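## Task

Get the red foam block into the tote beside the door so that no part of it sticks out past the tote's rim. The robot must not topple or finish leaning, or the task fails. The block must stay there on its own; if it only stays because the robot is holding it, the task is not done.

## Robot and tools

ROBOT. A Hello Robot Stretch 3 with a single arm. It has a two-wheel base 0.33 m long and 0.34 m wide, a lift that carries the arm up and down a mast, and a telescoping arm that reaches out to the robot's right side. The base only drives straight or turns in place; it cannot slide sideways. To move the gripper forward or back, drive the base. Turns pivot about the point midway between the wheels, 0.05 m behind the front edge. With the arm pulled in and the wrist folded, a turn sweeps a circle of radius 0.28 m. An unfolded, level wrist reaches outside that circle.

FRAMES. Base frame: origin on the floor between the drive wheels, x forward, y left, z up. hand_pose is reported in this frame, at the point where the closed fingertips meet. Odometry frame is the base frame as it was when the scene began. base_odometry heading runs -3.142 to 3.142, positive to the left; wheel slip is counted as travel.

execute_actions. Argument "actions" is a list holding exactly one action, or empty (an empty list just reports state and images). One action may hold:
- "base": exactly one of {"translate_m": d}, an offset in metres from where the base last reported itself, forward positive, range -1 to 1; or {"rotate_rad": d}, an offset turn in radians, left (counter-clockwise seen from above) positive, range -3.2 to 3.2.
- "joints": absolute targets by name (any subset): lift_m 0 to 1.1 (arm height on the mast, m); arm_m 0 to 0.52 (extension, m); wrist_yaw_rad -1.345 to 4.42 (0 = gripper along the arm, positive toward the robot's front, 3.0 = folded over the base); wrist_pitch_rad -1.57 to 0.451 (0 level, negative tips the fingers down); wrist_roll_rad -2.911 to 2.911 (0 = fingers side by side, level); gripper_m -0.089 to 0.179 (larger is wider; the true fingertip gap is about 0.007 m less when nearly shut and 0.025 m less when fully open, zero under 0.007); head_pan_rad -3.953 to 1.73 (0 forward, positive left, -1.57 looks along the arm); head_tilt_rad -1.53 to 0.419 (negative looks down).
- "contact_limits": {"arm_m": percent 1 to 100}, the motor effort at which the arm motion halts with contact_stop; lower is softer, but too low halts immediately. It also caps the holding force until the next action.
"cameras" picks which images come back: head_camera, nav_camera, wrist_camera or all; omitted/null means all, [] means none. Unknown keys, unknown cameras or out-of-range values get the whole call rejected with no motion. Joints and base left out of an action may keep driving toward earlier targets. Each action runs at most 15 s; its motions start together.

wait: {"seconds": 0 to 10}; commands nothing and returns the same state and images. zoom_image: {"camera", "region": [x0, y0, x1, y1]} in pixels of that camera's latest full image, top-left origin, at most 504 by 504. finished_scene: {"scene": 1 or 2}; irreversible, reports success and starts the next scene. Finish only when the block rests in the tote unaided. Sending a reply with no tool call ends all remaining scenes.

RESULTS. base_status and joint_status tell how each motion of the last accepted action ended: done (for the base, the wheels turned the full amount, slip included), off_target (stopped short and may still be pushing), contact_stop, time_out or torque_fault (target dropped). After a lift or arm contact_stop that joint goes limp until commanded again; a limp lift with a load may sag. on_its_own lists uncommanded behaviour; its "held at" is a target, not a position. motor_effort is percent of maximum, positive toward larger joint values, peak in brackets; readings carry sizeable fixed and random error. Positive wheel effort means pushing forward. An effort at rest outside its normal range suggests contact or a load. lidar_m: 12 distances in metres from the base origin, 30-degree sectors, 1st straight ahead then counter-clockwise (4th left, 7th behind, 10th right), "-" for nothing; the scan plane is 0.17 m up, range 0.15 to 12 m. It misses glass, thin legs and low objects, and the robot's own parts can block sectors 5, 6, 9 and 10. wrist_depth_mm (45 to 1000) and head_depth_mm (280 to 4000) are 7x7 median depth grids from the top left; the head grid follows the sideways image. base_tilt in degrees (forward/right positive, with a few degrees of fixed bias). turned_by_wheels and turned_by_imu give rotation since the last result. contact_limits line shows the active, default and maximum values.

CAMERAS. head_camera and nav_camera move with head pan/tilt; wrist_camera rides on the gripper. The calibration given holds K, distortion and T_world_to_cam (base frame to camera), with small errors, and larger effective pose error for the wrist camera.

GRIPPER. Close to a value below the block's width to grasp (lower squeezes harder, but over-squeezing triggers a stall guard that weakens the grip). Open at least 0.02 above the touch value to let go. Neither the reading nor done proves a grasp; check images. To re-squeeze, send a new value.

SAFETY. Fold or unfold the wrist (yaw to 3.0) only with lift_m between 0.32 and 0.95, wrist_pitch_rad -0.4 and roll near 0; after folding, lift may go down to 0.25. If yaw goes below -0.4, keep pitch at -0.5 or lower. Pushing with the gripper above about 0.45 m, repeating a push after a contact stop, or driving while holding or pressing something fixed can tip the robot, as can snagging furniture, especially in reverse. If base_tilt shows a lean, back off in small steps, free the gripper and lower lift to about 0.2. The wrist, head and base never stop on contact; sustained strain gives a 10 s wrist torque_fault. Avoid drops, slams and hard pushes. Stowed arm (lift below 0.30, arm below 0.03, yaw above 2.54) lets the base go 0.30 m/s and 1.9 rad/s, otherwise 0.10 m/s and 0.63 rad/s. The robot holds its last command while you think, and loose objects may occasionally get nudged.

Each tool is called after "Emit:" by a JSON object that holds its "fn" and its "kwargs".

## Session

Emit:
{"fn": "execute_actions", "kwargs": {"actions": [{"joints":{"head_tilt_rad":-0.6,"head_pan_rad":0.9,"lift_m":0.27}}], "cameras": ["nav_camera"]}}

Emit:
{"fn": "execute_actions", "kwargs": {"actions": [{"joints":{"head_pan_rad":-0.7}}], "cameras": ["nav_camera"]}}

Emit:
{"fn": "execute_actions", "kwargs": {"actions": [{"joints":{"head_pan_rad":-2.3}}], "cameras": ["nav_camera"]}}

Emit:
{"fn": "execute_actions", "kwargs": {"actions": [{"joints":{"head_pan_rad":-3.9}}], "cameras": ["nav_camera"]}}

Scene clock: 3.23 s.
base_odometry: x=+0.000 y=+0.000 heading=+0.000 (m, m, rad; odometry frame)
turned_by_wheels: +0.000 (rad since the last result)
turned_by_imu: -0.001 (rad since the last result)
base_tilt: forward=+0.9 right=-0.2 (deg)
lidar_m: 2.15 1.38 0.90 0.83 0.84 1.04 1.26 1.38 0.98 0.90 0.91 1.14
head_depth_mm: 1963 2077 2295 2348 1831 1477 1245 / 2094 2279 2481 2346 1821 1477 1235 / 1155 1283 1480 1725 1784 1488 1237 / 1033 1128 1260 1416 1621 1482 1236 / 933 1012 1118 1241 1394 1462 1246 / 849 920 1007 1101 1227 1358 1237 / 779 838 909 991 1084 1200 1236
base_status: not commanded
joint_positions: lift_m=+0.270 arm_m=-0.002 wrist_yaw_rad=+3.096 wrist_pitch_rad=-0.526 wrist_roll_rad=-0.013 gripper_m=+0.037 head_pan_rad=+0.893 head_tilt_rad=-0.592
joint_status: all done
motor_effort: left_wheel=-1(1) right_wheel=+0(0) lift_m=+26(36) arm_m=+0(0) wrist_yaw_rad=+0(1) wrist_pitch_rad=+4(4) wrist_roll_rad=+0(0) gripper_m=+0(1) head_pan_rad=+5(52) head_tilt_rad=-4(42) (%)
hand_pose: x=-0.0117 y=+0.0664 z=+0.2597 quat_wxyz=(+0.199, +0.682, +0.170, +0.683) (m; base frame)
wrist_depth_mm: 721 754 - 813 862 872 928 / 775 820 - 895 922 947 981 / 828 845 - 804 801 771 747 / 686 674 - 651 634 617 613 / 566 553 548 556 548 522 517 / 487 504 - - - 447 447 / - - - - - 394 391
pictures: nav_camera (sideways: a quarter turn counterclockwise sets it upright)
camera_calibration (this result's frames):
nav_camera: T_world_to_cam=[[0.381686, 0.390365, 0.837813, -1.05146], [0.751763, -0.658467, -0.0356823, 0.090686], [0.537743, 0.643457, -0.544789, 0.662148], [0, 0, 0, 1]] pos_world=[-0.0229114, 0.0441043, 1.2449]
Images, in order (width x height): nav_camera 672x504.

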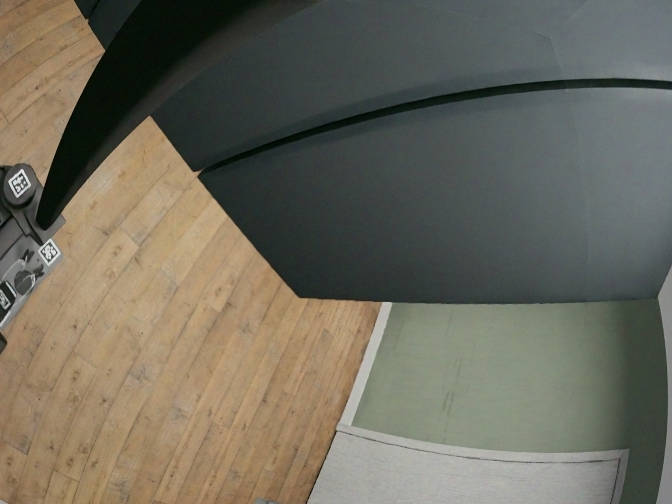

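Scene clock: 4.63 s.
base_odometry: x=+0.000 y=+0.000 heading=+0.000 (m, m, rad; odometry frame)
turned_by_wheels: +0.000 (rad since the last result)
turned_by_imu: +0.000 (rad since the last result)
base_tilt: forward=+0.9 right=-0.1 (deg)
lidar_m: 2.15 1.38 0.91 0.83 0.84 1.05 1.26 1.39 0.99 0.90 0.91 1.13
head_depth_mm: 793 855 929 1013 1123 1252 1234 / 844 924 1010 1112 1245 1367 1241 / 915 1000 1103 1229 1383 1459 1248 / 994 1089 1206 1376 1563 1465 1237 / 1082 1213 1354 1546 1702 1472 1233 / 1186 1346 1521 1780 1815 1468 1235 / 1330 1516 1754 2088 1827 1478 1235
base_status: not commanded
joint_positions: lift_m=+0.270 arm_m=-0.002 wrist_yaw_rad=+3.096 wrist_pitch_rad=-0.526 wrist_roll_rad=-0.013 gripper_m=+0.037 head_pan_rad=-0.693 head_tilt_rad=-0.592
joint_status: all done
motor_effort: left_wheel=-1(1) right_wheel=+0(0) lift_m=+26(27) arm_m=+0(0) wrist_yaw_rad=+0(0) wrist_pitch_rad=+4(4) wrist_roll_rad=+0(0) gripper_m=-1(1) head_pan_rad=-5(53) head_tilt_rad=-5(4) (%)
hand_pose: x=-0.0117 y=+0.0664 z=+0.2597 quat_wxyz=(+0.199, +0.682, +0.170, +0.683) (m; base frame)
wrist_depth_mm: 720 737 - 805 835 894 916 / 783 823 - 888 930 949 962 / 810 849 - 811 787 772 743 / 681 671 - 658 631 622 612 / 562 563 551 549 543 517 515 / 485 504 - - - 445 442 / - - - - - 399 394
pictures: nav_camera (sideways: a quarter turn counterclockwise sets it upright)
camera_calibration (this result's frames):
nav_camera: T_world_to_cam=[[0.384839, -0.387552, 0.837677, -1.0513], [-0.66952, -0.741937, -0.0356719, 0.0993423], [0.635328, -0.547114, -0.545, 0.661828], [0, 0, 0, 1]] pos_world=[0.0506175, 0.0283651, 1.24489]
Images, in order (width x height): nav_camera 672x504.

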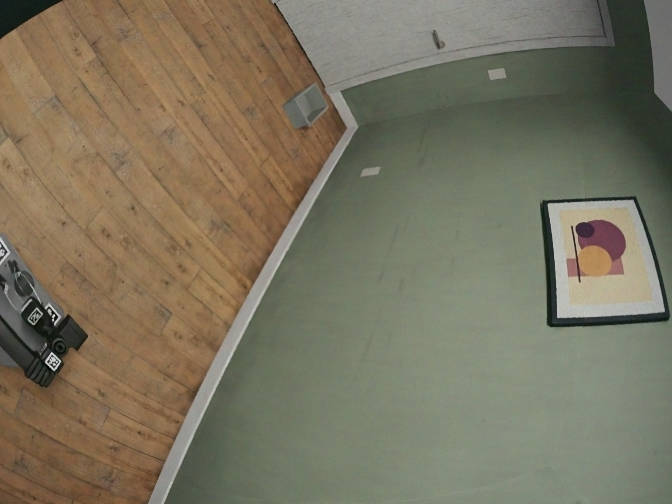

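Scene clock: 6.03 s.
base_odometry: x=+0.000 y=+0.000 heading=+0.000 (m, m, rad; odometry frame)
turned_by_wheels: +0.000 (rad since the last result)
turned_by_imu: +0.000 (rad since the last result)
base_tilt: forward=+0.8 right=-0.2 (deg)
lidar_m: 2.15 1.38 0.90 0.83 0.84 1.04 1.26 1.39 0.98 0.90 0.91 1.14
head_depth_mm: 1407 1420 1497 1674 1697 1481 1239 / 1476 1621 1775 1943 1749 1481 1245 / 1332 1493 1690 1939 1805 1473 1242 / 1180 1301 1441 1637 1765 1469 1237 / 1061 1153 1272 1417 1588 1481 1239 / 953 1035 1130 1240 1372 1436 1235 / 879 938 1019 1110 1203 1325 1235
base_status: not commanded
joint_positions: lift_m=+0.270 arm_m=-0.002 wrist_yaw_rad=+3.096 wrist_pitch_rad=-0.526 wrist_roll_rad=-0.013 gripper_m=+0.037 head_pan_rad=-2.293 head_tilt_rad=-0.592
joint_status: all done
motor_effort: left_wheel=-1(1) right_wheel=-1(1) lift_m=+26(26) arm_m=+0(0) wrist_yaw_rad=+0(0) wrist_pitch_rad=+4(4) wrist_roll_rad=+0(0) gripper_m=+0(0) head_pan_rad=-5(53) head_tilt_rad=-3(4) (%)
hand_pose: x=-0.0117 y=+0.0664 z=+0.2597 quat_wxyz=(+0.199, +0.682, +0.170, +0.683) (m; base frame)
wrist_depth_mm: 719 742 - 805 847 872 948 / 767 800 - 884 912 939 966 / 815 854 - 818 784 759 752 / 690 671 - 650 633 613 616 / 571 554 552 557 541 518 516 / 483 503 - - - 450 443 / - - - - - 393 389
pictures: nav_camera (sideways: a quarter turn counterclockwise sets it upright)
camera_calibration (this result's frames):
nav_camera: T_world_to_cam=[[-0.398652, -0.373391, 0.837649, -1.04649], [-0.72207, 0.6909, -0.0356698, 0.0996601], [-0.565413, -0.619061, -0.545043, 0.669208], [0, 0, 0, 1]] pos_world=[0.0331551, -0.0453245, 1.24489]
Images, in order (width x height): nav_camera 672x504.

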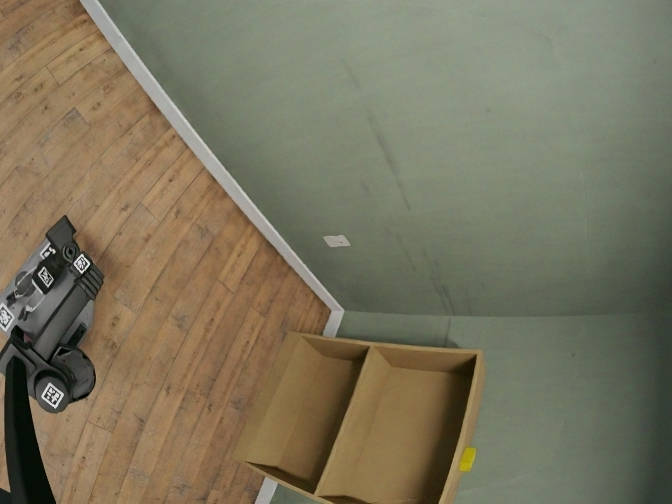

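Scene clock: 7.43 s.
base_odometry: x=+0.000 y=+0.000 heading=+0.000 (m, m, rad; odometry frame)
turned_by_wheels: +0.000 (rad since the last result)
turned_by_imu: +0.000 (rad since the last result)
base_tilt: forward=+0.9 right=-0.1 (deg)
lidar_m: 2.15 1.38 0.91 0.83 0.84 1.04 1.26 1.39 0.98 0.90 0.91 1.14
head_depth_mm: - - - - - - 1184 / 768 - - - - - - / 801 877 972 1092 1241 1405 1260 / 864 954 1066 1193 1358 1456 1238 / 931 1040 1166 1332 1559 1476 1238 / 1017 1145 1302 1503 1708 1486 1237 / 1117 1267 1461 1735 1834 1477 1240
base_status: not commanded
joint_positions: lift_m=+0.270 arm_m=-0.002 wrist_yaw_rad=+3.096 wrist_pitch_rad=-0.526 wrist_roll_rad=-0.013 gripper_m=+0.037 head_pan_rad=-3.893 head_tilt_rad=-0.592
joint_status: all done
motor_effort: left_wheel=-1(1) right_wheel=+0(1) lift_m=+26(27) arm_m=+0(0) wrist_yaw_rad=+0(0) wrist_pitch_rad=+4(4) wrist_roll_rad=+0(0) gripper_m=+1(1) head_pan_rad=-5(54) head_tilt_rad=-4(3) (%)
hand_pose: x=-0.0117 y=+0.0664 z=+0.2597 quat_wxyz=(+0.199, +0.682, +0.170, +0.683) (m; base frame)
wrist_depth_mm: 730 740 - 802 863 890 927 / 780 812 - 884 927 960 972 / 837 852 - 812 791 776 742 / 683 675 - 645 632 617 607 / 574 556 549 549 546 521 514 / 491 504 - - - 449 442 / - - - - - 396 390
pictures: nav_camera (sideways: a quarter turn counterclockwise sets it upright)
camera_calibration (this result's frames):
nav_camera: T_world_to_cam=[[-0.361613, 0.409404, 0.83763, -1.04669], [0.711689, 0.701589, -0.0356684, 0.0909123], [-0.602275, 0.583234, -0.545072, 0.66947], [0, 0, 0, 1]] pos_world=[-0.0399937, -0.0257215, 1.24489]
Images, in order (width x height): nav_camera 672x504.

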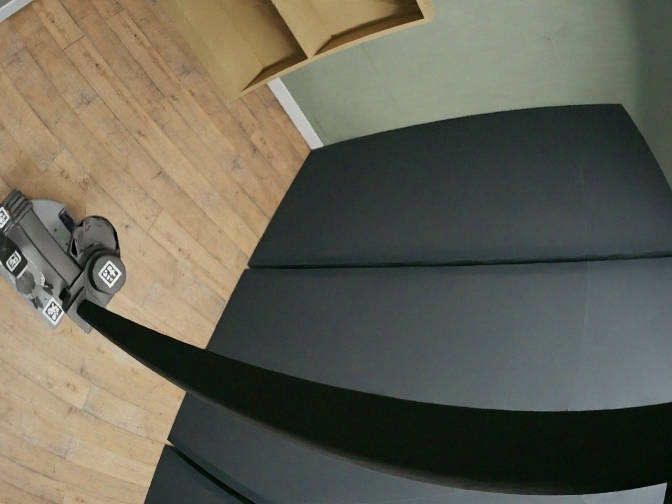

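Same layout, axis +0.13. Go to room (1.65,0.5).

Emit:
{"fn": "execute_actions", "kwargs": {"actions": [{"base":{"rotate_rad":0.42},"joints":{"head_pan_rad":0.9,"head_tilt_rad":-0.5}}], "cameras": []}}

Emit:
{"fn": "execute_actions", "kwargs": {"actions": [{"base":{"translate_m":1.0}}], "cameras": []}}

Emit:
{"fn": "execute_actions", "kwargs": {"actions": [{"base":{"translate_m":0.72}}], "cameras": ["nav_camera"]}}

Emit:
{"fn": "execute_actions", "kwargs": {"actions": [{"base":{"rotate_rad":1.27}}], "cameras": []}}

Emit:
{"fn": "execute_actions", "kwargs": {"actions": [{"base":{"translate_m":1.0}}], "cameras": ["nav_camera","head_camera"]}}

Scene clock: 10.93 s.
base_odometry: x=+0.000 y=+0.000 heading=+0.420 (m, m, rad; odometry frame)
turned_by_wheels: +0.420 (rad since the last result)
turned_by_imu: +0.422 (rad since the last result)
base_tilt: forward=+0.8 right=-0.2 (deg)
lidar_m: 2.16 0.95 0.83 0.83 0.97 1.27 1.39 1.03 0.90 0.90 1.06 1.87
head_depth_mm: 850 933 1039 1172 1334 1484 1308 / 807 889 978 1093 1237 1431 1303 / 771 842 930 1033 1168 1329 1296 / 741 803 880 974 1086 1225 1301 / 715 777 854 929 1030 1160 1261 / 682 737 800 876 970 1084 1207 / 658 706 766 835 917 1023 1138
base_status: done
joint_positions: lift_m=+0.270 arm_m=-0.002 wrist_yaw_rad=+3.096 wrist_pitch_rad=-0.526 wrist_roll_rad=-0.013 gripper_m=+0.037 head_pan_rad=+0.893 head_tilt_rad=-0.507
joint_status: all done
motor_effort: left_wheel=-4(9) right_wheel=+3(9) lift_m=+26(28) arm_m=+0(0) wrist_yaw_rad=+1(1) wrist_pitch_rad=+4(4) wrist_roll_rad=+0(0) gripper_m=+0(1) head_pan_rad=+5(52) head_tilt_rad=+4(17) (%)
hand_pose: x=-0.0117 y=+0.0664 z=+0.2597 quat_wxyz=(+0.199, +0.682, +0.170, +0.683) (m; base frame)
wrist_depth_mm: - 964 - 846 787 741 702 / - - - 915 848 824 753 / 871 862 - 802 798 768 744 / 694 671 - 646 633 619 601 / 572 557 553 554 545 519 508 / 483 504 - - - 447 443 / - - - - - 397 390
pictures: none
No camera images: the call's "cameras" was empty. Leave "cameras" out to get every camera's image.

Scene clock: 15.87 s.
base_odometry: x=+0.913 y=+0.407 heading=+0.420 (m, m, rad; odometry frame)
turned_by_wheels: +0.000 (rad since the last result)
turned_by_imu: +0.003 (rad since the last result)
base_tilt: forward=+0.8 right=-0.2 (deg)
lidar_m: 1.19 1.43 0.55 0.55 0.65 1.15 2.21 1.35 1.18 1.18 1.37 1.19
head_depth_mm: 1535 1619 1688 1791 1878 1592 1300 / 1784 1873 2002 2130 2017 1589 1303 / 2071 2217 2397 2487 2034 1587 1298 / 487 529 581 641 718 818 951 / 457 496 542 596 661 743 851 / 439 475 517 566 624 695 792 / 423 457 494 539 592 658 737
base_status: done
joint_positions: lift_m=+0.270 arm_m=-0.002 wrist_yaw_rad=+3.096 wrist_pitch_rad=-0.526 wrist_roll_rad=-0.013 gripper_m=+0.037 head_pan_rad=+0.893 head_tilt_rad=-0.507
joint_status: not commanded
motor_effort: left_wheel=-4(8) right_wheel=+4(9) lift_m=+28(27) arm_m=+0(0) wrist_yaw_rad=+1(1) wrist_pitch_rad=+4(4) wrist_roll_rad=+0(0) gripper_m=+1(0) head_pan_rad=+4(5) head_tilt_rad=+5(4) (%)
hand_pose: x=-0.0117 y=+0.0664 z=+0.2596 quat_wxyz=(+0.199, +0.682, +0.170, +0.683) (m; base frame)
wrist_depth_mm: 700 660 - 574 538 511 494 / 793 731 - 623 583 547 866 / 822 795 - 685 633 600 714 / 694 675 - 654 640 619 614 / 566 561 549 547 547 525 514 / 489 506 - - - 449 444 / - - - - - 394 392
pictures: none
No camera images: the call's "cameras" was empty. Leave "cameras" out to get every camera's image.

Scene clock: 19.97 s.
base_odometry: x=+1.571 y=+0.701 heading=+0.419 (m, m, rad; odometry frame)
turned_by_wheels: +0.000 (rad since the last result)
turned_by_imu: +0.002 (rad since the last result)
base_tilt: forward=+0.8 right=-0.2 (deg)
lidar_m: 0.53 0.62 1.11 0.83 0.58 0.73 2.67 1.58 1.39 0.98 0.58 0.52
head_depth_mm: 652 684 722 762 806 858 916 / 751 798 848 900 969 1037 1121 / 885 952 1023 1102 1202 1322 1271 / 1084 1174 1297 1427 1602 1532 1308 / 1383 1553 1725 2004 1940 1584 1300 / 1925 2232 2737 2630 2008 1588 1301 / 2759 2976 3220 2766 2014 1586 1300
base_status: done
joint_positions: lift_m=+0.270 arm_m=-0.002 wrist_yaw_rad=+3.096 wrist_pitch_rad=-0.526 wrist_roll_rad=-0.013 gripper_m=+0.037 head_pan_rad=+0.893 head_tilt_rad=-0.507
joint_status: not commanded
motor_effort: left_wheel=-4(9) right_wheel=+3(10) lift_m=+27(28) arm_m=+0(0) wrist_yaw_rad=+1(0) wrist_pitch_rad=+4(4) wrist_roll_rad=+0(0) gripper_m=+1(1) head_pan_rad=+4(4) head_tilt_rad=+3(4) (%)
hand_pose: x=-0.0117 y=+0.0664 z=+0.2596 quat_wxyz=(+0.199, +0.682, +0.170, +0.683) (m; base frame)
wrist_depth_mm: 465 512 - - - - - / 521 546 - - - - 927 / 592 580 - 809 791 772 747 / 660 626 - 645 635 630 611 / 570 559 555 555 549 520 513 / 485 505 - - - 447 445 / - - - - - 395 394
pictures: nav_camera (sideways: a quarter turn counterclockwise sets it upright)
camera_calibration (this result's frames):
nav_camera: T_world_to_cam=[[0.335524, 0.333132, 0.881162, -1.10771], [0.753846, -0.655888, -0.0390808, 0.0951019], [0.564925, 0.677373, -0.471196, 0.566229], [0, 0, 0, 1]] pos_world=[-0.0199042, 0.0478423, 1.2466]
Images, in order (width x height): nav_camera 672x504.

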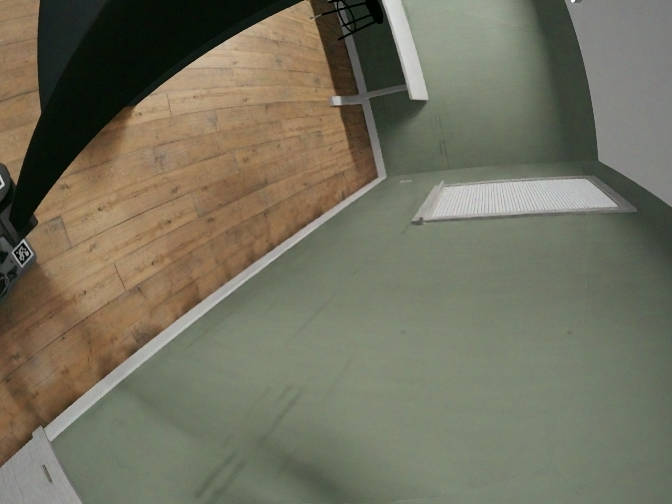

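Scene clock: 22.10 s.
base_odometry: x=+1.571 y=+0.701 heading=+1.689 (m, m, rad; odometry frame)
turned_by_wheels: +1.270 (rad since the last result)
turned_by_imu: +1.276 (rad since the last result)
base_tilt: forward=+0.9 right=-0.2 (deg)
lidar_m: 1.93 0.62 0.56 1.27 2.00 1.45 1.38 0.74 0.52 0.53 0.55 0.74
head_depth_mm: 607 681 774 893 1851 1577 1292 / 549 605 677 770 888 1050 1225 / 498 547 604 677 766 880 1046 / 457 496 545 599 671 761 887 / 457 503 557 626 715 831 996 / 524 584 653 754 884 1072 1238 / 608 691 801 944 1167 1455 1300
base_status: done
joint_positions: lift_m=+0.270 arm_m=-0.002 wrist_yaw_rad=+3.096 wrist_pitch_rad=-0.526 wrist_roll_rad=-0.013 gripper_m=+0.037 head_pan_rad=+0.893 head_tilt_rad=-0.506
joint_status: not commanded
motor_effort: left_wheel=-4(10) right_wheel=+3(11) lift_m=+27(27) arm_m=+0(1) wrist_yaw_rad=+0(1) wrist_pitch_rad=+4(4) wrist_roll_rad=+0(0) gripper_m=-1(0) head_pan_rad=+5(5) head_tilt_rad=+4(4) (%)
hand_pose: x=-0.0117 y=+0.0664 z=+0.2596 quat_wxyz=(+0.199, +0.682, +0.170, +0.683) (m; base frame)
wrist_depth_mm: - - - - - 634 469 / - - - - 970 643 502 / 879 848 - 798 803 657 555 / 685 672 - 651 627 605 591 / 580 555 549 552 543 521 510 / 481 509 - - - 449 443 / - - - - - 397 392
pictures: none
No camera images: the call's "cameras" was empty. Leave "cameras" out to get every camera's image.

Scene clock: 27.10 s.
base_odometry: x=+1.453 y=+1.694 heading=+1.689 (m, m, rad; odometry frame)
turned_by_wheels: +0.000 (rad since the last result)
turned_by_imu: +0.003 (rad since the last result)
base_tilt: forward=+0.8 right=-0.1 (deg)
lidar_m: 1.89 2.07 3.07 1.34 0.56 0.63 2.04 0.74 0.53 0.51 0.53 0.72
head_depth_mm: 2315 2454 2166 2485 2030 1587 1298 / 2515 2669 2380 2507 2000 1580 1309 / 2769 3008 3193 2667 2029 1595 1303 / 3092 3361 3663 2727 2010 1583 1312 / 3333 3592 3791 2783 2010 1581 1301 / 3105 3377 3587 2780 2021 1588 1307 / 2911 3067 3300 2757 2022 1590 1305
base_status: done
joint_positions: lift_m=+0.270 arm_m=-0.002 wrist_yaw_rad=+3.096 wrist_pitch_rad=-0.526 wrist_roll_rad=-0.013 gripper_m=+0.037 head_pan_rad=+0.893 head_tilt_rad=-0.506
joint_status: not commanded
motor_effort: left_wheel=-5(10) right_wheel=+4(10) lift_m=+27(28) arm_m=+0(0) wrist_yaw_rad=+0(0) wrist_pitch_rad=+4(4) wrist_roll_rad=+0(0) gripper_m=+0(0) head_pan_rad=+4(4) head_tilt_rad=+5(4) (%)
hand_pose: x=-0.0117 y=+0.0664 z=+0.2596 quat_wxyz=(+0.199, +0.682, +0.170, +0.683) (m; base frame)
wrist_depth_mm: 436 445 - - - - - / 476 483 - - - - 964 / 523 535 - 796 772 775 752 / 578 589 - 646 628 620 610 / 571 558 554 554 544 520 514 / 484 497 - - - 452 445 / - - - - - 396 390
pictures: head_camera (sideways: a quarter turn clockwise sets it upright), nav_camera (sideways: a quarter turn counterclockwise sets it upright)
camera_calibration (this result's frames):
head_camera: T_world_to_cam=[[-0.293438, -0.357825, -0.886485, 1.17189], [-0.756102, 0.654308, -0.0138282, 0.0266227], [0.584982, 0.666215, -0.462551, 0.558133], [0, 0, 0, 1]] pos_world=[0.0375077, 0.0300737, 1.29739]
nav_camera: T_world_to_cam=[[0.335395, 0.333006, 0.881259, -1.10784], [0.753881, -0.655847, -0.0390887, 0.0951119], [0.564954, 0.677475, -0.471014, 0.565992], [0, 0, 0, 1]] pos_world=[-0.0198993, 0.04785, 1.2466]
Images, in order (width x height): head_camera 896x504, nav_camera 672x504.

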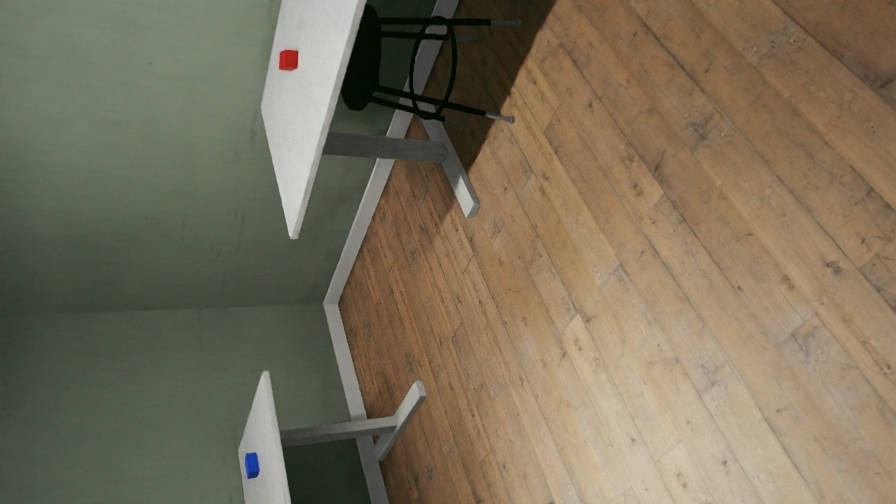

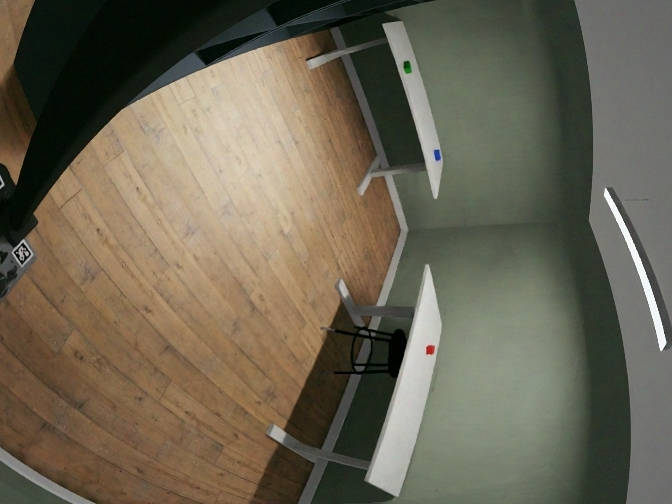

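Emit:
{"fn": "execute_actions", "kwargs": {"actions": [{"base":{"rotate_rad":0.79}}], "cameras": []}}

Emit:
{"fn": "execute_actions", "kwargs": {"actions": [{"base":{"translate_m":1.0}}], "cameras": []}}

Emit:
{"fn": "execute_actions", "kwargs": {"actions": [{"base":{"translate_m":0.84}}], "cameras": []}}

Emit:
{"fn": "execute_actions", "kwargs": {"actions": [{"base":{"rotate_rad":0.78},"joints":{"head_pan_rad":-1.57,"head_tilt_rad":-0.6,"lift_m":0.82,"gripper_m":0.17,"wrist_pitch_rad":-0.4,"wrist_yaw_rad":2.6}}], "cameras": ["head_camera"]}}

Scene clock: 29.50 s.
base_odometry: x=+1.453 y=+1.694 heading=+2.479 (m, m, rad; odometry frame)
turned_by_wheels: +0.790 (rad since the last result)
turned_by_imu: +0.794 (rad since the last result)
base_tilt: forward=+0.8 right=-0.2 (deg)
lidar_m: 2.07 2.79 0.49 0.52 2.39 1.05 0.60 0.51 0.51 0.59 1.02 1.96
head_depth_mm: 2712 2899 3142 2785 2035 1583 1302 / 2718 2963 3263 2775 2005 1580 1297 / 2728 2926 3251 2778 2028 1576 1300 / 2651 2897 3124 2513 2041 1583 1312 / 1126 1221 1265 1441 1346 1444 1258 / 1108 1215 1052 783 1187 905 732 / 1123 1213 892 487 531 593 691
base_status: done
joint_positions: lift_m=+0.270 arm_m=-0.002 wrist_yaw_rad=+3.096 wrist_pitch_rad=-0.526 wrist_roll_rad=-0.013 gripper_m=+0.037 head_pan_rad=+0.893 head_tilt_rad=-0.506
joint_status: not commanded
motor_effort: left_wheel=-4(10) right_wheel=+3(10) lift_m=+27(27) arm_m=-1(1) wrist_yaw_rad=+0(0) wrist_pitch_rad=+4(4) wrist_roll_rad=+0(0) gripper_m=+0(0) head_pan_rad=+4(4) head_tilt_rad=+4(4) (%)
hand_pose: x=-0.0117 y=+0.0664 z=+0.2596 quat_wxyz=(+0.199, +0.682, +0.170, +0.683) (m; base frame)
wrist_depth_mm: - - - 613 503 - - / - - - 687 549 881 959 / 875 859 - 734 606 738 761 / 676 681 - 644 627 619 608 / 571 561 555 555 547 518 514 / 486 508 - - - 451 443 / - - - - - 396 391
pictures: none
No camera images: the call's "cameras" was empty. Leave "cameras" out to get every camera's image.

Scene clock: 34.50 s.
base_odometry: x=+0.665 y=+2.309 heading=+2.479 (m, m, rad; odometry frame)
turned_by_wheels: +0.000 (rad since the last result)
turned_by_imu: +0.003 (rad since the last result)
base_tilt: forward=+0.8 right=-0.2 (deg)
lidar_m: 1.40 2.16 1.84 1.10 1.24 0.93 1.41 1.21 1.21 1.40 1.26 1.10
head_depth_mm: 2094 2301 2110 2546 2012 1578 1306 / 2127 2320 2411 2667 2030 1601 1301 / 2155 2308 2357 2702 2022 1583 1293 / 2163 2313 2407 2740 2031 1594 1302 / 2157 2376 2387 2750 2010 1591 1308 / 2193 2412 2230 2627 1997 1587 1299 / 2175 2317 2526 2599 2030 1585 1309
base_status: done
joint_positions: lift_m=+0.270 arm_m=-0.002 wrist_yaw_rad=+3.096 wrist_pitch_rad=-0.526 wrist_roll_rad=-0.013 gripper_m=+0.037 head_pan_rad=+0.893 head_tilt_rad=-0.506
joint_status: not commanded
motor_effort: left_wheel=-4(9) right_wheel=+3(9) lift_m=+27(27) arm_m=-1(1) wrist_yaw_rad=+0(0) wrist_pitch_rad=+4(4) wrist_roll_rad=+0(0) gripper_m=+0(0) head_pan_rad=+4(4) head_tilt_rad=+3(4) (%)
hand_pose: x=-0.0117 y=+0.0664 z=+0.2596 quat_wxyz=(+0.199, +0.682, +0.170, +0.683) (m; base frame)
wrist_depth_mm: - - - - - - - / 962 941 - - - - 955 / 761 844 - 807 791 772 740 / 691 669 - 653 640 618 604 / 569 563 551 551 552 518 518 / 480 508 - - - 449 445 / - - - - - 396 388
pictures: none
No camera images: the call's "cameras" was empty. Leave "cameras" out to get every camera's image.

Scene clock: 39.07 s.
base_odometry: x=+0.003 y=+2.826 heading=+2.479 (m, m, rad; odometry frame)
turned_by_wheels: +0.000 (rad since the last result)
turned_by_imu: +0.002 (rad since the last result)
base_tilt: forward=+0.9 right=-0.2 (deg)
lidar_m: 1.24 1.50 1.50 1.79 1.50 1.70 2.10 1.80 1.80 1.10 0.39 0.62
head_depth_mm: 1624 1753 1916 2081 2029 1582 1303 / 1623 1762 1916 2115 2036 1592 1305 / 1641 1782 1883 1484 1932 1590 1302 / 1649 1800 1878 1488 2010 1575 1303 / 1669 1791 1911 1470 2020 1576 1298 / 1684 1818 1909 1469 2016 1586 1302 / 1680 1834 1947 2247 2021 1579 1302
base_status: done
joint_positions: lift_m=+0.270 arm_m=-0.002 wrist_yaw_rad=+3.096 wrist_pitch_rad=-0.526 wrist_roll_rad=-0.013 gripper_m=+0.037 head_pan_rad=+0.893 head_tilt_rad=-0.506
joint_status: not commanded
motor_effort: left_wheel=-4(8) right_wheel=+3(9) lift_m=+27(27) arm_m=+0(0) wrist_yaw_rad=+1(1) wrist_pitch_rad=+4(4) wrist_roll_rad=+0(0) gripper_m=+1(1) head_pan_rad=+4(4) head_tilt_rad=+3(3) (%)
hand_pose: x=-0.0117 y=+0.0664 z=+0.2596 quat_wxyz=(+0.199, +0.682, +0.170, +0.683) (m; base frame)
wrist_depth_mm: - - - - - - - / - - - - - - 963 / 872 867 - 828 791 769 745 / 687 675 - 657 639 625 608 / 577 557 549 554 547 522 515 / 488 510 - - - 448 444 / - - - - - 396 389
pictures: none
No camera images: the call's "cameras" was empty. Leave "cameras" out to get every camera's image.

Scene clock: 44.90 s.
base_odometry: x=+0.003 y=+2.826 heading=-3.025 (m, m, rad; odometry frame)
turned_by_wheels: +0.780 (rad since the last result)
turned_by_imu: +0.783 (rad since the last result)
base_tilt: forward=+0.8 right=-0.2 (deg)
lidar_m: 1.50 1.94 1.79 1.50 2.02 1.88 1.80 1.09 0.66 0.39 0.67 1.50
head_depth_mm: 889 983 1093 1060 813 657 577 / 887 986 1089 1057 811 659 578 / 885 976 1085 1064 811 655 564 / 884 976 1089 1062 804 657 577 / 884 975 1084 1065 814 654 563 / 881 970 1082 1057 808 657 548 / 877 965 1077 1056 813 655 550
base_status: done
joint_positions: lift_m=+0.820 arm_m=-0.002 wrist_yaw_rad=+2.602 wrist_pitch_rad=-0.418 wrist_roll_rad=-0.013 gripper_m=+0.170 head_pan_rad=-1.563 head_tilt_rad=-0.593
joint_status: all done
motor_effort: left_wheel=-4(10) right_wheel=+3(9) lift_m=+53(56) arm_m=-1(1) wrist_yaw_rad=-2(2) wrist_pitch_rad=+5(6) wrist_roll_rad=+0(0) gripper_m=+0(87) head_pan_rad=-4(52) head_tilt_rad=-4(18) (%)
hand_pose: x=+0.0940 y=+0.0496 z=+0.8321 quat_wxyz=(+0.326, +0.701, -0.040, +0.632) (m; base frame)
wrist_depth_mm: - - - - - - - / - - - - - - - / - - - - - - - / - - - - - - - / - - - - - - - / - - - - - - - / - - - - - - -
pictures: head_camera (sideways: a quarter turn clockwise sets it upright)
camera_calibration (this result's frames):
head_camera: T_world_to_cam=[[-0.0000622608, 0.537613, -0.843191, 1.11364], [0.999512, -0.0263048, -0.0168455, 0.01984], [-0.0312363, -0.842781, -0.537349, 0.659216], [0, 0, 0, 1]] pos_world=[0.000830499, -0.0426097, 1.29357]
Images, in order (width x height): head_camera 896x504.

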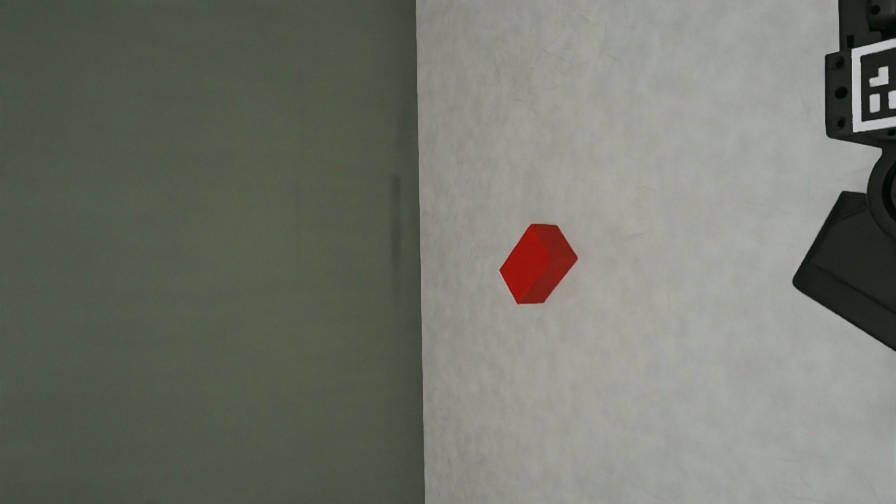

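Emit:
{"fn": "execute_actions", "kwargs": {"actions": [{"base":{"translate_m":-0.13},"joints":{"wrist_yaw_rad":0.75,"arm_m":0.385}}], "cameras": []}}

Emit:
{"fn": "execute_actions", "kwargs": {"actions": [{"joints":{"lift_m":0.742}}], "cameras": ["wrist_camera"]}}

Emit:
{"fn": "execute_actions", "kwargs": {"actions": [{"joints":{"gripper_m":0.03}}], "cameras": []}}

Emit:
{"fn": "execute_actions", "kwargs": {"actions": [{"joints":{"lift_m":0.8}}], "cameras": []}}

Emit:
{"fn": "execute_actions", "kwargs": {"actions": [{"base":{"rotate_rad":2.4},"joints":{"arm_m":0,"wrist_yaw_rad":2.7}}], "cameras": ["wrist_camera"]}}

Scene clock: 49.57 s.
base_odometry: x=+0.132 y=+2.841 heading=-3.025 (m, m, rad; odometry frame)
turned_by_wheels: +0.000 (rad since the last result)
turned_by_imu: -0.002 (rad since the last result)
base_tilt: forward=+0.8 right=-0.1 (deg)
lidar_m: 1.63 2.03 1.86 1.51 2.02 1.74 1.67 0.99 0.61 0.39 0.65 1.51
head_depth_mm: 892 986 1095 1059 838 - - / 890 981 1098 1165 785 656 551 / 888 980 1095 - 812 654 549 / 884 979 1090 - 786 657 551 / 882 973 1086 1108 805 656 551 / 882 975 1083 1082 803 654 550 / 879 964 1078 1066 809 656 549
base_status: done
joint_positions: lift_m=+0.820 arm_m=+0.385 wrist_yaw_rad=+0.750 wrist_pitch_rad=-0.418 wrist_roll_rad=-0.013 gripper_m=+0.170 head_pan_rad=-1.563 head_tilt_rad=-0.593
joint_status: all done
motor_effort: left_wheel=-4(9) right_wheel=+3(4) lift_m=+54(54) arm_m=+3(4) wrist_yaw_rad=+0(2) wrist_pitch_rad=+5(5) wrist_roll_rad=+0(0) gripper_m=+1(0) head_pan_rad=-5(4) head_tilt_rad=-4(4) (%)
hand_pose: x=+0.1315 y=-0.6939 z=+0.8321 quat_wxyz=(+0.701, +0.389, -0.585, +0.119) (m; base frame)
wrist_depth_mm: - - 765 579 482 405 348 / - - 848 638 507 425 367 / - - 652 602 540 453 383 / - 470 461 443 442 437 397 / 379 377 366 357 353 350 341 / 316 311 301 297 293 291 294 / 276 256 259 206 253 249 -
pictures: none
No camera images: the call's "cameras" was empty. Leave "cameras" out to get every camera's image.

Scene clock: 51.10 s.
base_odometry: x=+0.132 y=+2.841 heading=-3.025 (m, m, rad; odometry frame)
turned_by_wheels: +0.000 (rad since the last result)
turned_by_imu: +0.000 (rad since the last result)
base_tilt: forward=+0.8 right=-0.1 (deg)
lidar_m: 1.62 2.04 1.86 1.51 2.02 1.74 1.67 0.99 0.61 0.39 0.66 1.51
head_depth_mm: 892 987 1097 1064 812 665 - / 890 981 1099 1056 836 640 550 / 888 977 1092 1169 770 658 550 / 886 975 1089 1110 758 655 549 / 882 971 1083 1086 786 655 550 / 878 974 1085 1059 782 656 548 / 877 969 1085 1062 807 655 549
base_status: not commanded
joint_positions: lift_m=+0.742 arm_m=+0.385 wrist_yaw_rad=+0.750 wrist_pitch_rad=-0.418 wrist_roll_rad=-0.013 gripper_m=+0.170 head_pan_rad=-1.563 head_tilt_rad=-0.593
joint_status: all done
motor_effort: left_wheel=-4(4) right_wheel=+3(3) lift_m=+27(50) arm_m=+3(3) wrist_yaw_rad=+0(0) wrist_pitch_rad=+5(5) wrist_roll_rad=+0(0) gripper_m=+0(1) head_pan_rad=-5(5) head_tilt_rad=-3(4) (%)
hand_pose: x=+0.1315 y=-0.6939 z=+0.7551 quat_wxyz=(+0.701, +0.389, -0.585, +0.119) (m; base frame)
wrist_depth_mm: - - 765 586 478 403 350 / - - 752 580 507 424 369 / - 430 414 400 387 376 369 / 323 315 307 300 293 286 280 / 254 252 243 170 233 233 227 / 210 208 196 142 190 193 196 / - 170 163 124 164 167 -
pictures: wrist_camera
camera_calibration (this result's frames):
wrist_camera: T_world_to_cam=[[-0.721783, -0.691996, -0.013054, -0.370357], [-0.360668, 0.392156, -0.846246, 0.996802], [0.590718, -0.606098, -0.532632, 0.0681702], [0, 0, 0, 1]] pos_world=[0.0519272, -0.60587, 0.875014]
Images, in order (width x height): wrist_camera 644x364.

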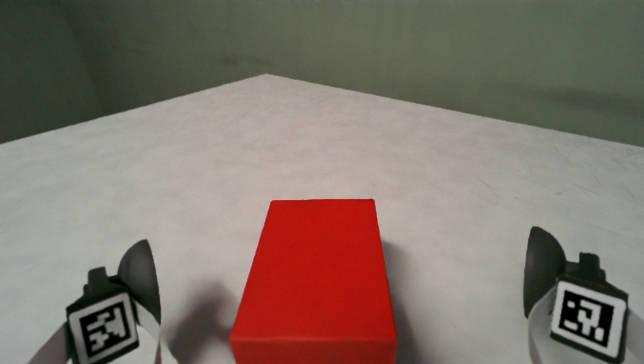

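Scene clock: 53.00 s.
base_odometry: x=+0.132 y=+2.841 heading=-3.025 (m, m, rad; odometry frame)
turned_by_wheels: +0.000 (rad since the last result)
turned_by_imu: +0.000 (rad since the last result)
base_tilt: forward=+0.9 right=-0.2 (deg)
lidar_m: 1.63 2.03 1.86 1.51 2.01 1.74 1.67 0.99 0.61 0.39 0.66 1.51
head_depth_mm: 893 983 1096 1063 810 665 - / 889 987 1098 1064 838 638 549 / 885 976 1092 1164 771 656 551 / 890 980 1093 1109 761 657 551 / 883 980 1087 1084 785 655 550 / 881 972 1079 1060 810 656 550 / 879 969 1083 1058 810 653 549
base_status: not commanded
joint_positions: lift_m=+0.742 arm_m=+0.385 wrist_yaw_rad=+0.750 wrist_pitch_rad=-0.418 wrist_roll_rad=-0.013 gripper_m=+0.031 head_pan_rad=-1.563 head_tilt_rad=-0.593
joint_status: all done
motor_effort: left_wheel=-4(4) right_wheel=+3(3) lift_m=+27(27) arm_m=+3(3) wrist_yaw_rad=+0(0) wrist_pitch_rad=+5(5) wrist_roll_rad=+0(0) gripper_m=-14(95) head_pan_rad=-4(5) head_tilt_rad=-5(4) (%)
hand_pose: x=+0.1315 y=-0.6939 z=+0.7551 quat_wxyz=(+0.701, +0.389, -0.585, +0.119) (m; base frame)
wrist_depth_mm: - - 756 588 480 404 349 / - - 757 584 506 426 367 / - 434 414 403 390 379 368 / 324 316 306 299 294 285 281 / 255 248 247 168 230 230 227 / 209 206 204 141 139 193 191 / 178 176 164 124 126 163 164
pictures: none
No camera images: the call's "cameras" was empty. Leave "cameras" out to get every camera's image.

Scene clock: 54.37 s.
base_odometry: x=+0.132 y=+2.841 heading=-3.025 (m, m, rad; odometry frame)
turned_by_wheels: +0.000 (rad since the last result)
turned_by_imu: +0.000 (rad since the last result)
base_tilt: forward=+0.9 right=-0.2 (deg)
lidar_m: 1.63 2.03 1.86 1.51 2.02 1.74 1.67 0.99 0.61 0.39 0.65 1.51
head_depth_mm: 893 978 1103 1065 839 - - / 889 980 1096 1107 - 638 551 / 889 980 1091 - 815 657 550 / 886 974 1086 1157 782 657 551 / 882 978 1090 1114 796 654 549 / 880 973 1083 1054 811 655 550 / 878 970 1083 1058 808 656 550
base_status: not commanded
joint_positions: lift_m=+0.800 arm_m=+0.385 wrist_yaw_rad=+0.750 wrist_pitch_rad=-0.419 wrist_roll_rad=-0.013 gripper_m=+0.031 head_pan_rad=-1.563 head_tilt_rad=-0.593
joint_status: all done
motor_effort: left_wheel=-4(4) right_wheel=+4(3) lift_m=+54(56) arm_m=+3(3) wrist_yaw_rad=+0(1) wrist_pitch_rad=+5(6) wrist_roll_rad=+0(0) gripper_m=-14(14) head_pan_rad=-5(5) head_tilt_rad=-4(5) (%)
hand_pose: x=+0.1315 y=-0.6939 z=+0.8120 quat_wxyz=(+0.702, +0.390, -0.585, +0.119) (m; base frame)
wrist_depth_mm: - - 765 588 481 406 349 / - - 841 632 508 424 372 / - - 564 549 516 449 386 / 458 431 417 409 401 391 385 / 347 339 336 168 315 314 310 / 286 281 280 141 139 265 260 / 243 241 225 124 126 223 225
pictures: none
No camera images: the call's "cameras" was empty. Leave "cameras" out to get every camera's image.

Scene clock: 59.13 s.
base_odometry: x=+0.132 y=+2.841 heading=-0.625 (m, m, rad; odometry frame)
turned_by_wheels: +2.400 (rad since the last result)
turned_by_imu: +2.415 (rad since the last result)
base_tilt: forward=+0.9 right=-0.2 (deg)
lidar_m: 1.89 1.67 1.67 0.99 0.81 0.39 0.74 1.63 2.09 1.86 1.50 1.64
head_depth_mm: 1968 2083 1766 2390 1829 1480 1260 / 2088 2250 1888 2372 1831 1475 1277 / 2262 2434 2620 2297 1832 1485 1241 / 2266 2517 2736 2350 1814 1478 1301 / 1642 1788 2016 2147 1838 1481 1275 / 1654 1798 2025 2246 1815 1472 1242 / 1787 1888 1996 2154 1826 1471 1232
base_status: done
joint_positions: lift_m=+0.800 arm_m=+0.000 wrist_yaw_rad=+2.698 wrist_pitch_rad=-0.419 wrist_roll_rad=-0.013 gripper_m=+0.031 head_pan_rad=-1.563 head_tilt_rad=-0.593
joint_status: all done
motor_effort: left_wheel=-4(9) right_wheel=+4(10) lift_m=+53(54) arm_m=-4(6) wrist_yaw_rad=+3(4) wrist_pitch_rad=+5(5) wrist_roll_rad=+0(0) gripper_m=-16(14) head_pan_rad=-5(5) head_tilt_rad=-4(4) (%)
hand_pose: x=+0.0750 y=+0.0573 z=+0.8120 quat_wxyz=(+0.296, +0.703, -0.007, +0.647) (m; base frame)
wrist_depth_mm: 964 - - - - - - / 909 913 879 - - - - / 619 590 611 - - - - / 442 436 - - - - - / - - - 168 - - - / - - - 141 140 - - / - - 961 124 126 996 979
pictures: wrist_camera
camera_calibration (this result's frames):
wrist_camera: T_world_to_cam=[[0.909006, -0.416578, -0.0130559, -0.0286576], [-0.232212, -0.480195, -0.845866, 0.77003], [0.3461, 0.77193, -0.533235, 0.527034], [0, 0, 0, 1]] pos_world=[0.0224536, -0.049007, 0.932001]
Images, in order (width x height): wrist_camera 644x364.

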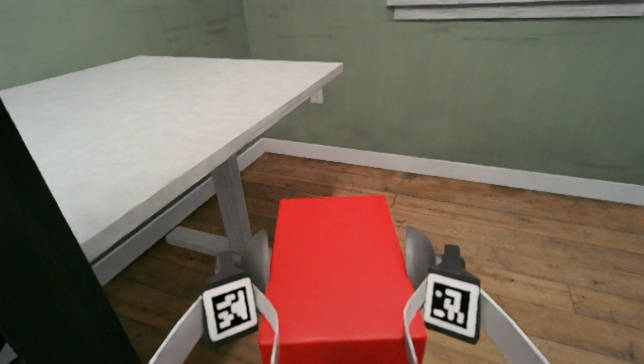

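Emit:
{"fn": "execute_actions", "kwargs": {"actions": [{"base":{"translate_m":0.55},"joints":{"lift_m":0.28}}], "cameras": []}}

Emit:
{"fn": "execute_actions", "kwargs": {"actions": [{"base":{"translate_m":1.0}}], "cameras": []}}

Emit:
{"fn": "execute_actions", "kwargs": {"actions": [{"base":{"rotate_rad":-0.85}}], "cameras": []}}

Emit:
{"fn": "execute_actions", "kwargs": {"actions": [{"base":{"translate_m":1.0}}], "cameras": []}}

Emit:
{"fn": "execute_actions", "kwargs": {"actions": [{"base":{"translate_m":0.7}}], "cameras": []}}

Emit:
{"fn": "execute_actions", "kwargs": {"actions": [{"base":{"rotate_rad":1.57},"joints":{"head_tilt_rad":-1.05,"head_pan_rad":-1.4,"lift_m":0.34}}], "cameras": ["head_camera"]}}

Scene clock: 65.87 s.
base_odometry: x=+0.578 y=+2.519 heading=-0.625 (m, m, rad; odometry frame)
turned_by_wheels: +0.000 (rad since the last result)
turned_by_imu: +0.001 (rad since the last result)
base_tilt: forward=+0.8 right=-0.1 (deg)
lidar_m: 1.44 1.27 1.27 1.50 1.45 0.88 1.18 2.06 2.20 1.28 1.26 1.15
head_depth_mm: 2308 2431 2640 2338 1820 1478 1228 / 1627 1911 2512 2353 1811 1486 1235 / 1641 1771 1951 2146 1828 1480 1236 / 1774 1909 2027 2257 1826 1482 1248 / 1678 1702 1892 2051 1764 1494 1240 / 1549 1456 1763 1462 1637 1482 1240 / 1022 1113 1289 1400 1686 1478 1227
base_status: done
joint_positions: lift_m=+0.280 arm_m=+0.000 wrist_yaw_rad=+2.698 wrist_pitch_rad=-0.420 wrist_roll_rad=-0.013 gripper_m=+0.031 head_pan_rad=-1.563 head_tilt_rad=-0.593
joint_status: all done
motor_effort: left_wheel=-5(10) right_wheel=+3(9) lift_m=+26(51) arm_m=-4(4) wrist_yaw_rad=+2(3) wrist_pitch_rad=+6(6) wrist_roll_rad=+0(0) gripper_m=-14(14) head_pan_rad=-5(4) head_tilt_rad=-4(4) (%)
hand_pose: x=+0.0749 y=+0.0573 z=+0.2927 quat_wxyz=(+0.296, +0.703, -0.006, +0.647) (m; base frame)
wrist_depth_mm: - - - - - - 968 / - - - - - - - / - - - - - - 979 / 789 829 806 801 768 758 734 / - 666 657 168 615 606 605 / - 546 547 140 139 516 502 / - 481 - 124 126 432 442
pictures: none
No camera images: the call's "cameras" was empty. Leave "cameras" out to get every camera's image.

Scene clock: 70.87 s.
base_odometry: x=+1.388 y=+1.934 heading=-0.626 (m, m, rad; odometry frame)
turned_by_wheels: +0.000 (rad since the last result)
turned_by_imu: +0.003 (rad since the last result)
base_tilt: forward=+0.8 right=-0.2 (deg)
lidar_m: 0.62 0.55 0.55 0.65 1.16 1.71 2.27 2.96 1.36 0.61 0.89 1.04
head_depth_mm: 1202 1263 1000 1419 1626 1476 1235 / 1242 1310 865 1405 1198 1419 1232 / 1123 1208 809 1405 1076 1362 1224 / 492 543 607 691 802 944 1156 / 534 595 672 773 906 1089 1209 / 599 678 778 918 1112 1353 1238 / 689 791 966 2306 1824 1474 1237
base_status: done
joint_positions: lift_m=+0.280 arm_m=+0.000 wrist_yaw_rad=+2.698 wrist_pitch_rad=-0.420 wrist_roll_rad=-0.013 gripper_m=+0.031 head_pan_rad=-1.563 head_tilt_rad=-0.593
joint_status: not commanded
motor_effort: left_wheel=-4(8) right_wheel=+3(9) lift_m=+27(27) arm_m=-4(4) wrist_yaw_rad=+3(2) wrist_pitch_rad=+6(6) wrist_roll_rad=+0(0) gripper_m=-14(15) head_pan_rad=-5(4) head_tilt_rad=-3(5) (%)
hand_pose: x=+0.0749 y=+0.0573 z=+0.2927 quat_wxyz=(+0.296, +0.703, -0.006, +0.647) (m; base frame)
wrist_depth_mm: 786 700 627 562 511 466 428 / 893 757 674 601 548 494 452 / 977 860 744 661 586 528 483 / 857 841 770 676 623 565 518 / - 665 658 168 610 596 545 / - 556 547 140 139 522 513 / - 482 - 124 126 434 438
pictures: none
No camera images: the call's "cameras" was empty. Leave "cameras" out to get every camera's image.

Scene clock: 72.63 s.
base_odometry: x=+1.388 y=+1.934 heading=-1.475 (m, m, rad; odometry frame)
turned_by_wheels: -0.850 (rad since the last result)
turned_by_imu: -0.855 (rad since the last result)
base_tilt: forward=+0.8 right=-0.2 (deg)
lidar_m: 2.29 0.80 0.57 0.55 0.56 0.75 1.71 2.20 2.30 2.27 1.30 0.61
head_depth_mm: 2763 2896 3218 2418 1819 1480 1241 / 2749 2909 3205 2392 1817 1480 1239 / 2727 2862 3228 2381 1833 1473 1237 / 2692 2877 3201 2413 1818 1463 1249 / 2734 2863 3146 2395 1843 1473 1235 / 2655 2824 2434 2326 1812 1480 1241 / 1862 1962 1904 1507 1628 1433 1228
base_status: done
joint_positions: lift_m=+0.280 arm_m=+0.000 wrist_yaw_rad=+2.698 wrist_pitch_rad=-0.420 wrist_roll_rad=-0.013 gripper_m=+0.031 head_pan_rad=-1.563 head_tilt_rad=-0.593
joint_status: not commanded
motor_effort: left_wheel=+2(8) right_wheel=-4(9) lift_m=+28(27) arm_m=-3(4) wrist_yaw_rad=+2(3) wrist_pitch_rad=+6(6) wrist_roll_rad=+0(0) gripper_m=-15(14) head_pan_rad=-5(5) head_tilt_rad=-4(4) (%)
hand_pose: x=+0.0749 y=+0.0573 z=+0.2927 quat_wxyz=(+0.296, +0.703, -0.006, +0.647) (m; base frame)
wrist_depth_mm: 450 489 539 610 686 790 962 / 476 523 574 640 737 870 - / 501 550 611 697 807 907 962 / 534 582 652 725 790 756 739 / - 614 650 168 618 617 602 / - 552 541 141 139 513 506 / - 479 - 124 125 436 438
pictures: none
No camera images: the call's "cameras" was empty. Leave "cameras" out to get every camera's image.

Scene clock: 77.63 s.
base_odometry: x=+1.484 y=+0.938 heading=-1.475 (m, m, rad; odometry frame)
turned_by_wheels: +0.000 (rad since the last result)
turned_by_imu: +0.003 (rad since the last result)
base_tilt: forward=+0.8 right=-0.2 (deg)
lidar_m: 1.63 0.81 0.60 0.57 0.59 0.79 2.05 0.57 0.41 0.40 2.38 1.71
head_depth_mm: 303 330 367 415 477 562 681 / 390 397 404 430 485 558 678 / 669 686 705 728 743 762 783 / 2344 2560 2786 2188 1755 1478 1244 / 2727 2956 3242 2378 1832 1487 1240 / 2681 2867 3070 2365 1829 1470 1239 / 2719 2898 3030 2381 1824 1467 1237
base_status: done
joint_positions: lift_m=+0.280 arm_m=+0.000 wrist_yaw_rad=+2.698 wrist_pitch_rad=-0.420 wrist_roll_rad=-0.013 gripper_m=+0.031 head_pan_rad=-1.563 head_tilt_rad=-0.593
joint_status: not commanded
motor_effort: left_wheel=+2(8) right_wheel=-4(8) lift_m=+28(27) arm_m=-4(4) wrist_yaw_rad=+2(2) wrist_pitch_rad=+6(6) wrist_roll_rad=+0(0) gripper_m=-15(15) head_pan_rad=-5(4) head_tilt_rad=-4(3) (%)
hand_pose: x=+0.0749 y=+0.0573 z=+0.2927 quat_wxyz=(+0.296, +0.703, -0.006, +0.647) (m; base frame)
wrist_depth_mm: 472 510 567 629 694 798 937 / 494 538 596 685 759 885 - / 525 573 644 725 814 926 955 / 560 601 678 752 763 765 738 / - 623 652 168 613 616 601 / - 552 540 141 139 515 505 / - 484 - 124 126 431 438
pictures: none
No camera images: the call's "cameras" was empty. Leave "cameras" out to get every camera's image.

Scene clock: 81.67 s.
base_odometry: x=+1.550 y=+0.241 heading=-1.475 (m, m, rad; odometry frame)
turned_by_wheels: +0.000 (rad since the last result)
turned_by_imu: +0.002 (rad since the last result)
base_tilt: forward=+0.9 right=-0.2 (deg)
lidar_m: 0.93 0.81 0.60 0.57 0.59 0.82 2.13 0.88 1.11 2.84 1.36 0.98
head_depth_mm: 2123 2144 2181 2200 1823 1476 1238 / 2653 2870 3002 2418 1843 1486 1233 / 2686 2940 3233 2379 1834 1471 1241 / 2675 2871 3094 2365 1841 1481 1235 / 2681 2876 3051 2375 1836 1481 1230 / 2681 2841 3104 2351 1824 1464 1240 / 2668 2888 3040 2376 1826 1475 1236
base_status: done
joint_positions: lift_m=+0.280 arm_m=+0.000 wrist_yaw_rad=+2.699 wrist_pitch_rad=-0.420 wrist_roll_rad=-0.013 gripper_m=+0.031 head_pan_rad=-1.563 head_tilt_rad=-0.593
joint_status: not commanded
motor_effort: left_wheel=+1(7) right_wheel=-4(7) lift_m=+27(28) arm_m=-4(4) wrist_yaw_rad=+2(2) wrist_pitch_rad=+6(6) wrist_roll_rad=+0(0) gripper_m=-15(14) head_pan_rad=-5(5) head_tilt_rad=-4(5) (%)
hand_pose: x=+0.0749 y=+0.0573 z=+0.2927 quat_wxyz=(+0.296, +0.703, -0.006, +0.647) (m; base frame)
wrist_depth_mm: 475 511 564 626 697 834 764 / 494 541 601 677 766 922 784 / 518 571 633 720 830 920 806 / 564 609 688 757 778 612 587 / - 635 664 169 604 512 538 / - 546 541 140 139 490 403 / - 478 - 124 126 437 410
pictures: none
No camera images: the call's "cameras" was empty. Leave "cameras" out to get every camera's image.

Scene clock: 84.83 s.
base_odometry: x=+1.551 y=+0.241 heading=+0.095 (m, m, rad; odometry frame)
turned_by_wheels: +1.570 (rad since the last result)
turned_by_imu: +1.579 (rad since the last result)
base_tilt: forward=+0.8 right=-0.2 (deg)
lidar_m: 0.57 0.59 0.81 2.10 0.98 1.10 2.84 1.36 0.97 0.93 0.81 0.60
head_depth_mm: 835 997 1225 1446 1343 1211 1097 / 850 1016 1253 1476 1334 1225 - / 862 1029 1284 1465 1332 1228 - / 873 1046 1295 1482 1308 1249 - / 885 1064 1322 1490 1330 1198 1096 / 898 1080 1353 1502 1311 1199 1093 / 910 1094 1331 1442 1331 1200 1084
base_status: done
joint_positions: lift_m=+0.340 arm_m=+0.000 wrist_yaw_rad=+2.699 wrist_pitch_rad=-0.420 wrist_roll_rad=-0.013 gripper_m=+0.031 head_pan_rad=-1.407 head_tilt_rad=-1.037
joint_status: all done
motor_effort: left_wheel=-4(9) right_wheel=+3(9) lift_m=+54(56) arm_m=-3(4) wrist_yaw_rad=+2(3) wrist_pitch_rad=+6(6) wrist_roll_rad=+0(0) gripper_m=-15(13) head_pan_rad=+4(24) head_tilt_rad=-7(38) (%)
hand_pose: x=+0.0748 y=+0.0573 z=+0.3517 quat_wxyz=(+0.296, +0.703, -0.006, +0.647) (m; base frame)
wrist_depth_mm: - - - - 780 602 458 / - - - - 834 618 476 / - - - - 876 646 493 / 983 958 935 931 840 663 504 / - 756 751 168 693 655 530 / - 630 630 140 139 587 547 / - 549 504 124 126 494 500
pictures: head_camera (sideways: a quarter turn clockwise sets it upright)
camera_calibration (this result's frames):
head_camera: T_world_to_cam=[[-0.134226, 0.837151, -0.530247, 0.706633], [0.989735, 0.139747, -0.0299085, 0.0368924], [0.0490628, -0.528819, -0.847315, 1.06186], [0, 0, 0, 1]] pos_world=[0.0062372, -0.035182, 1.27552]
Images, in order (width x height): head_camera 896x504.

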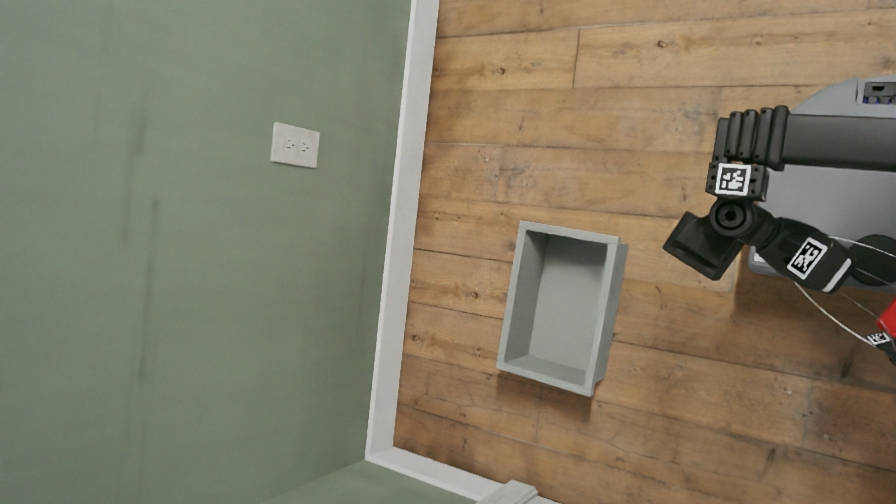

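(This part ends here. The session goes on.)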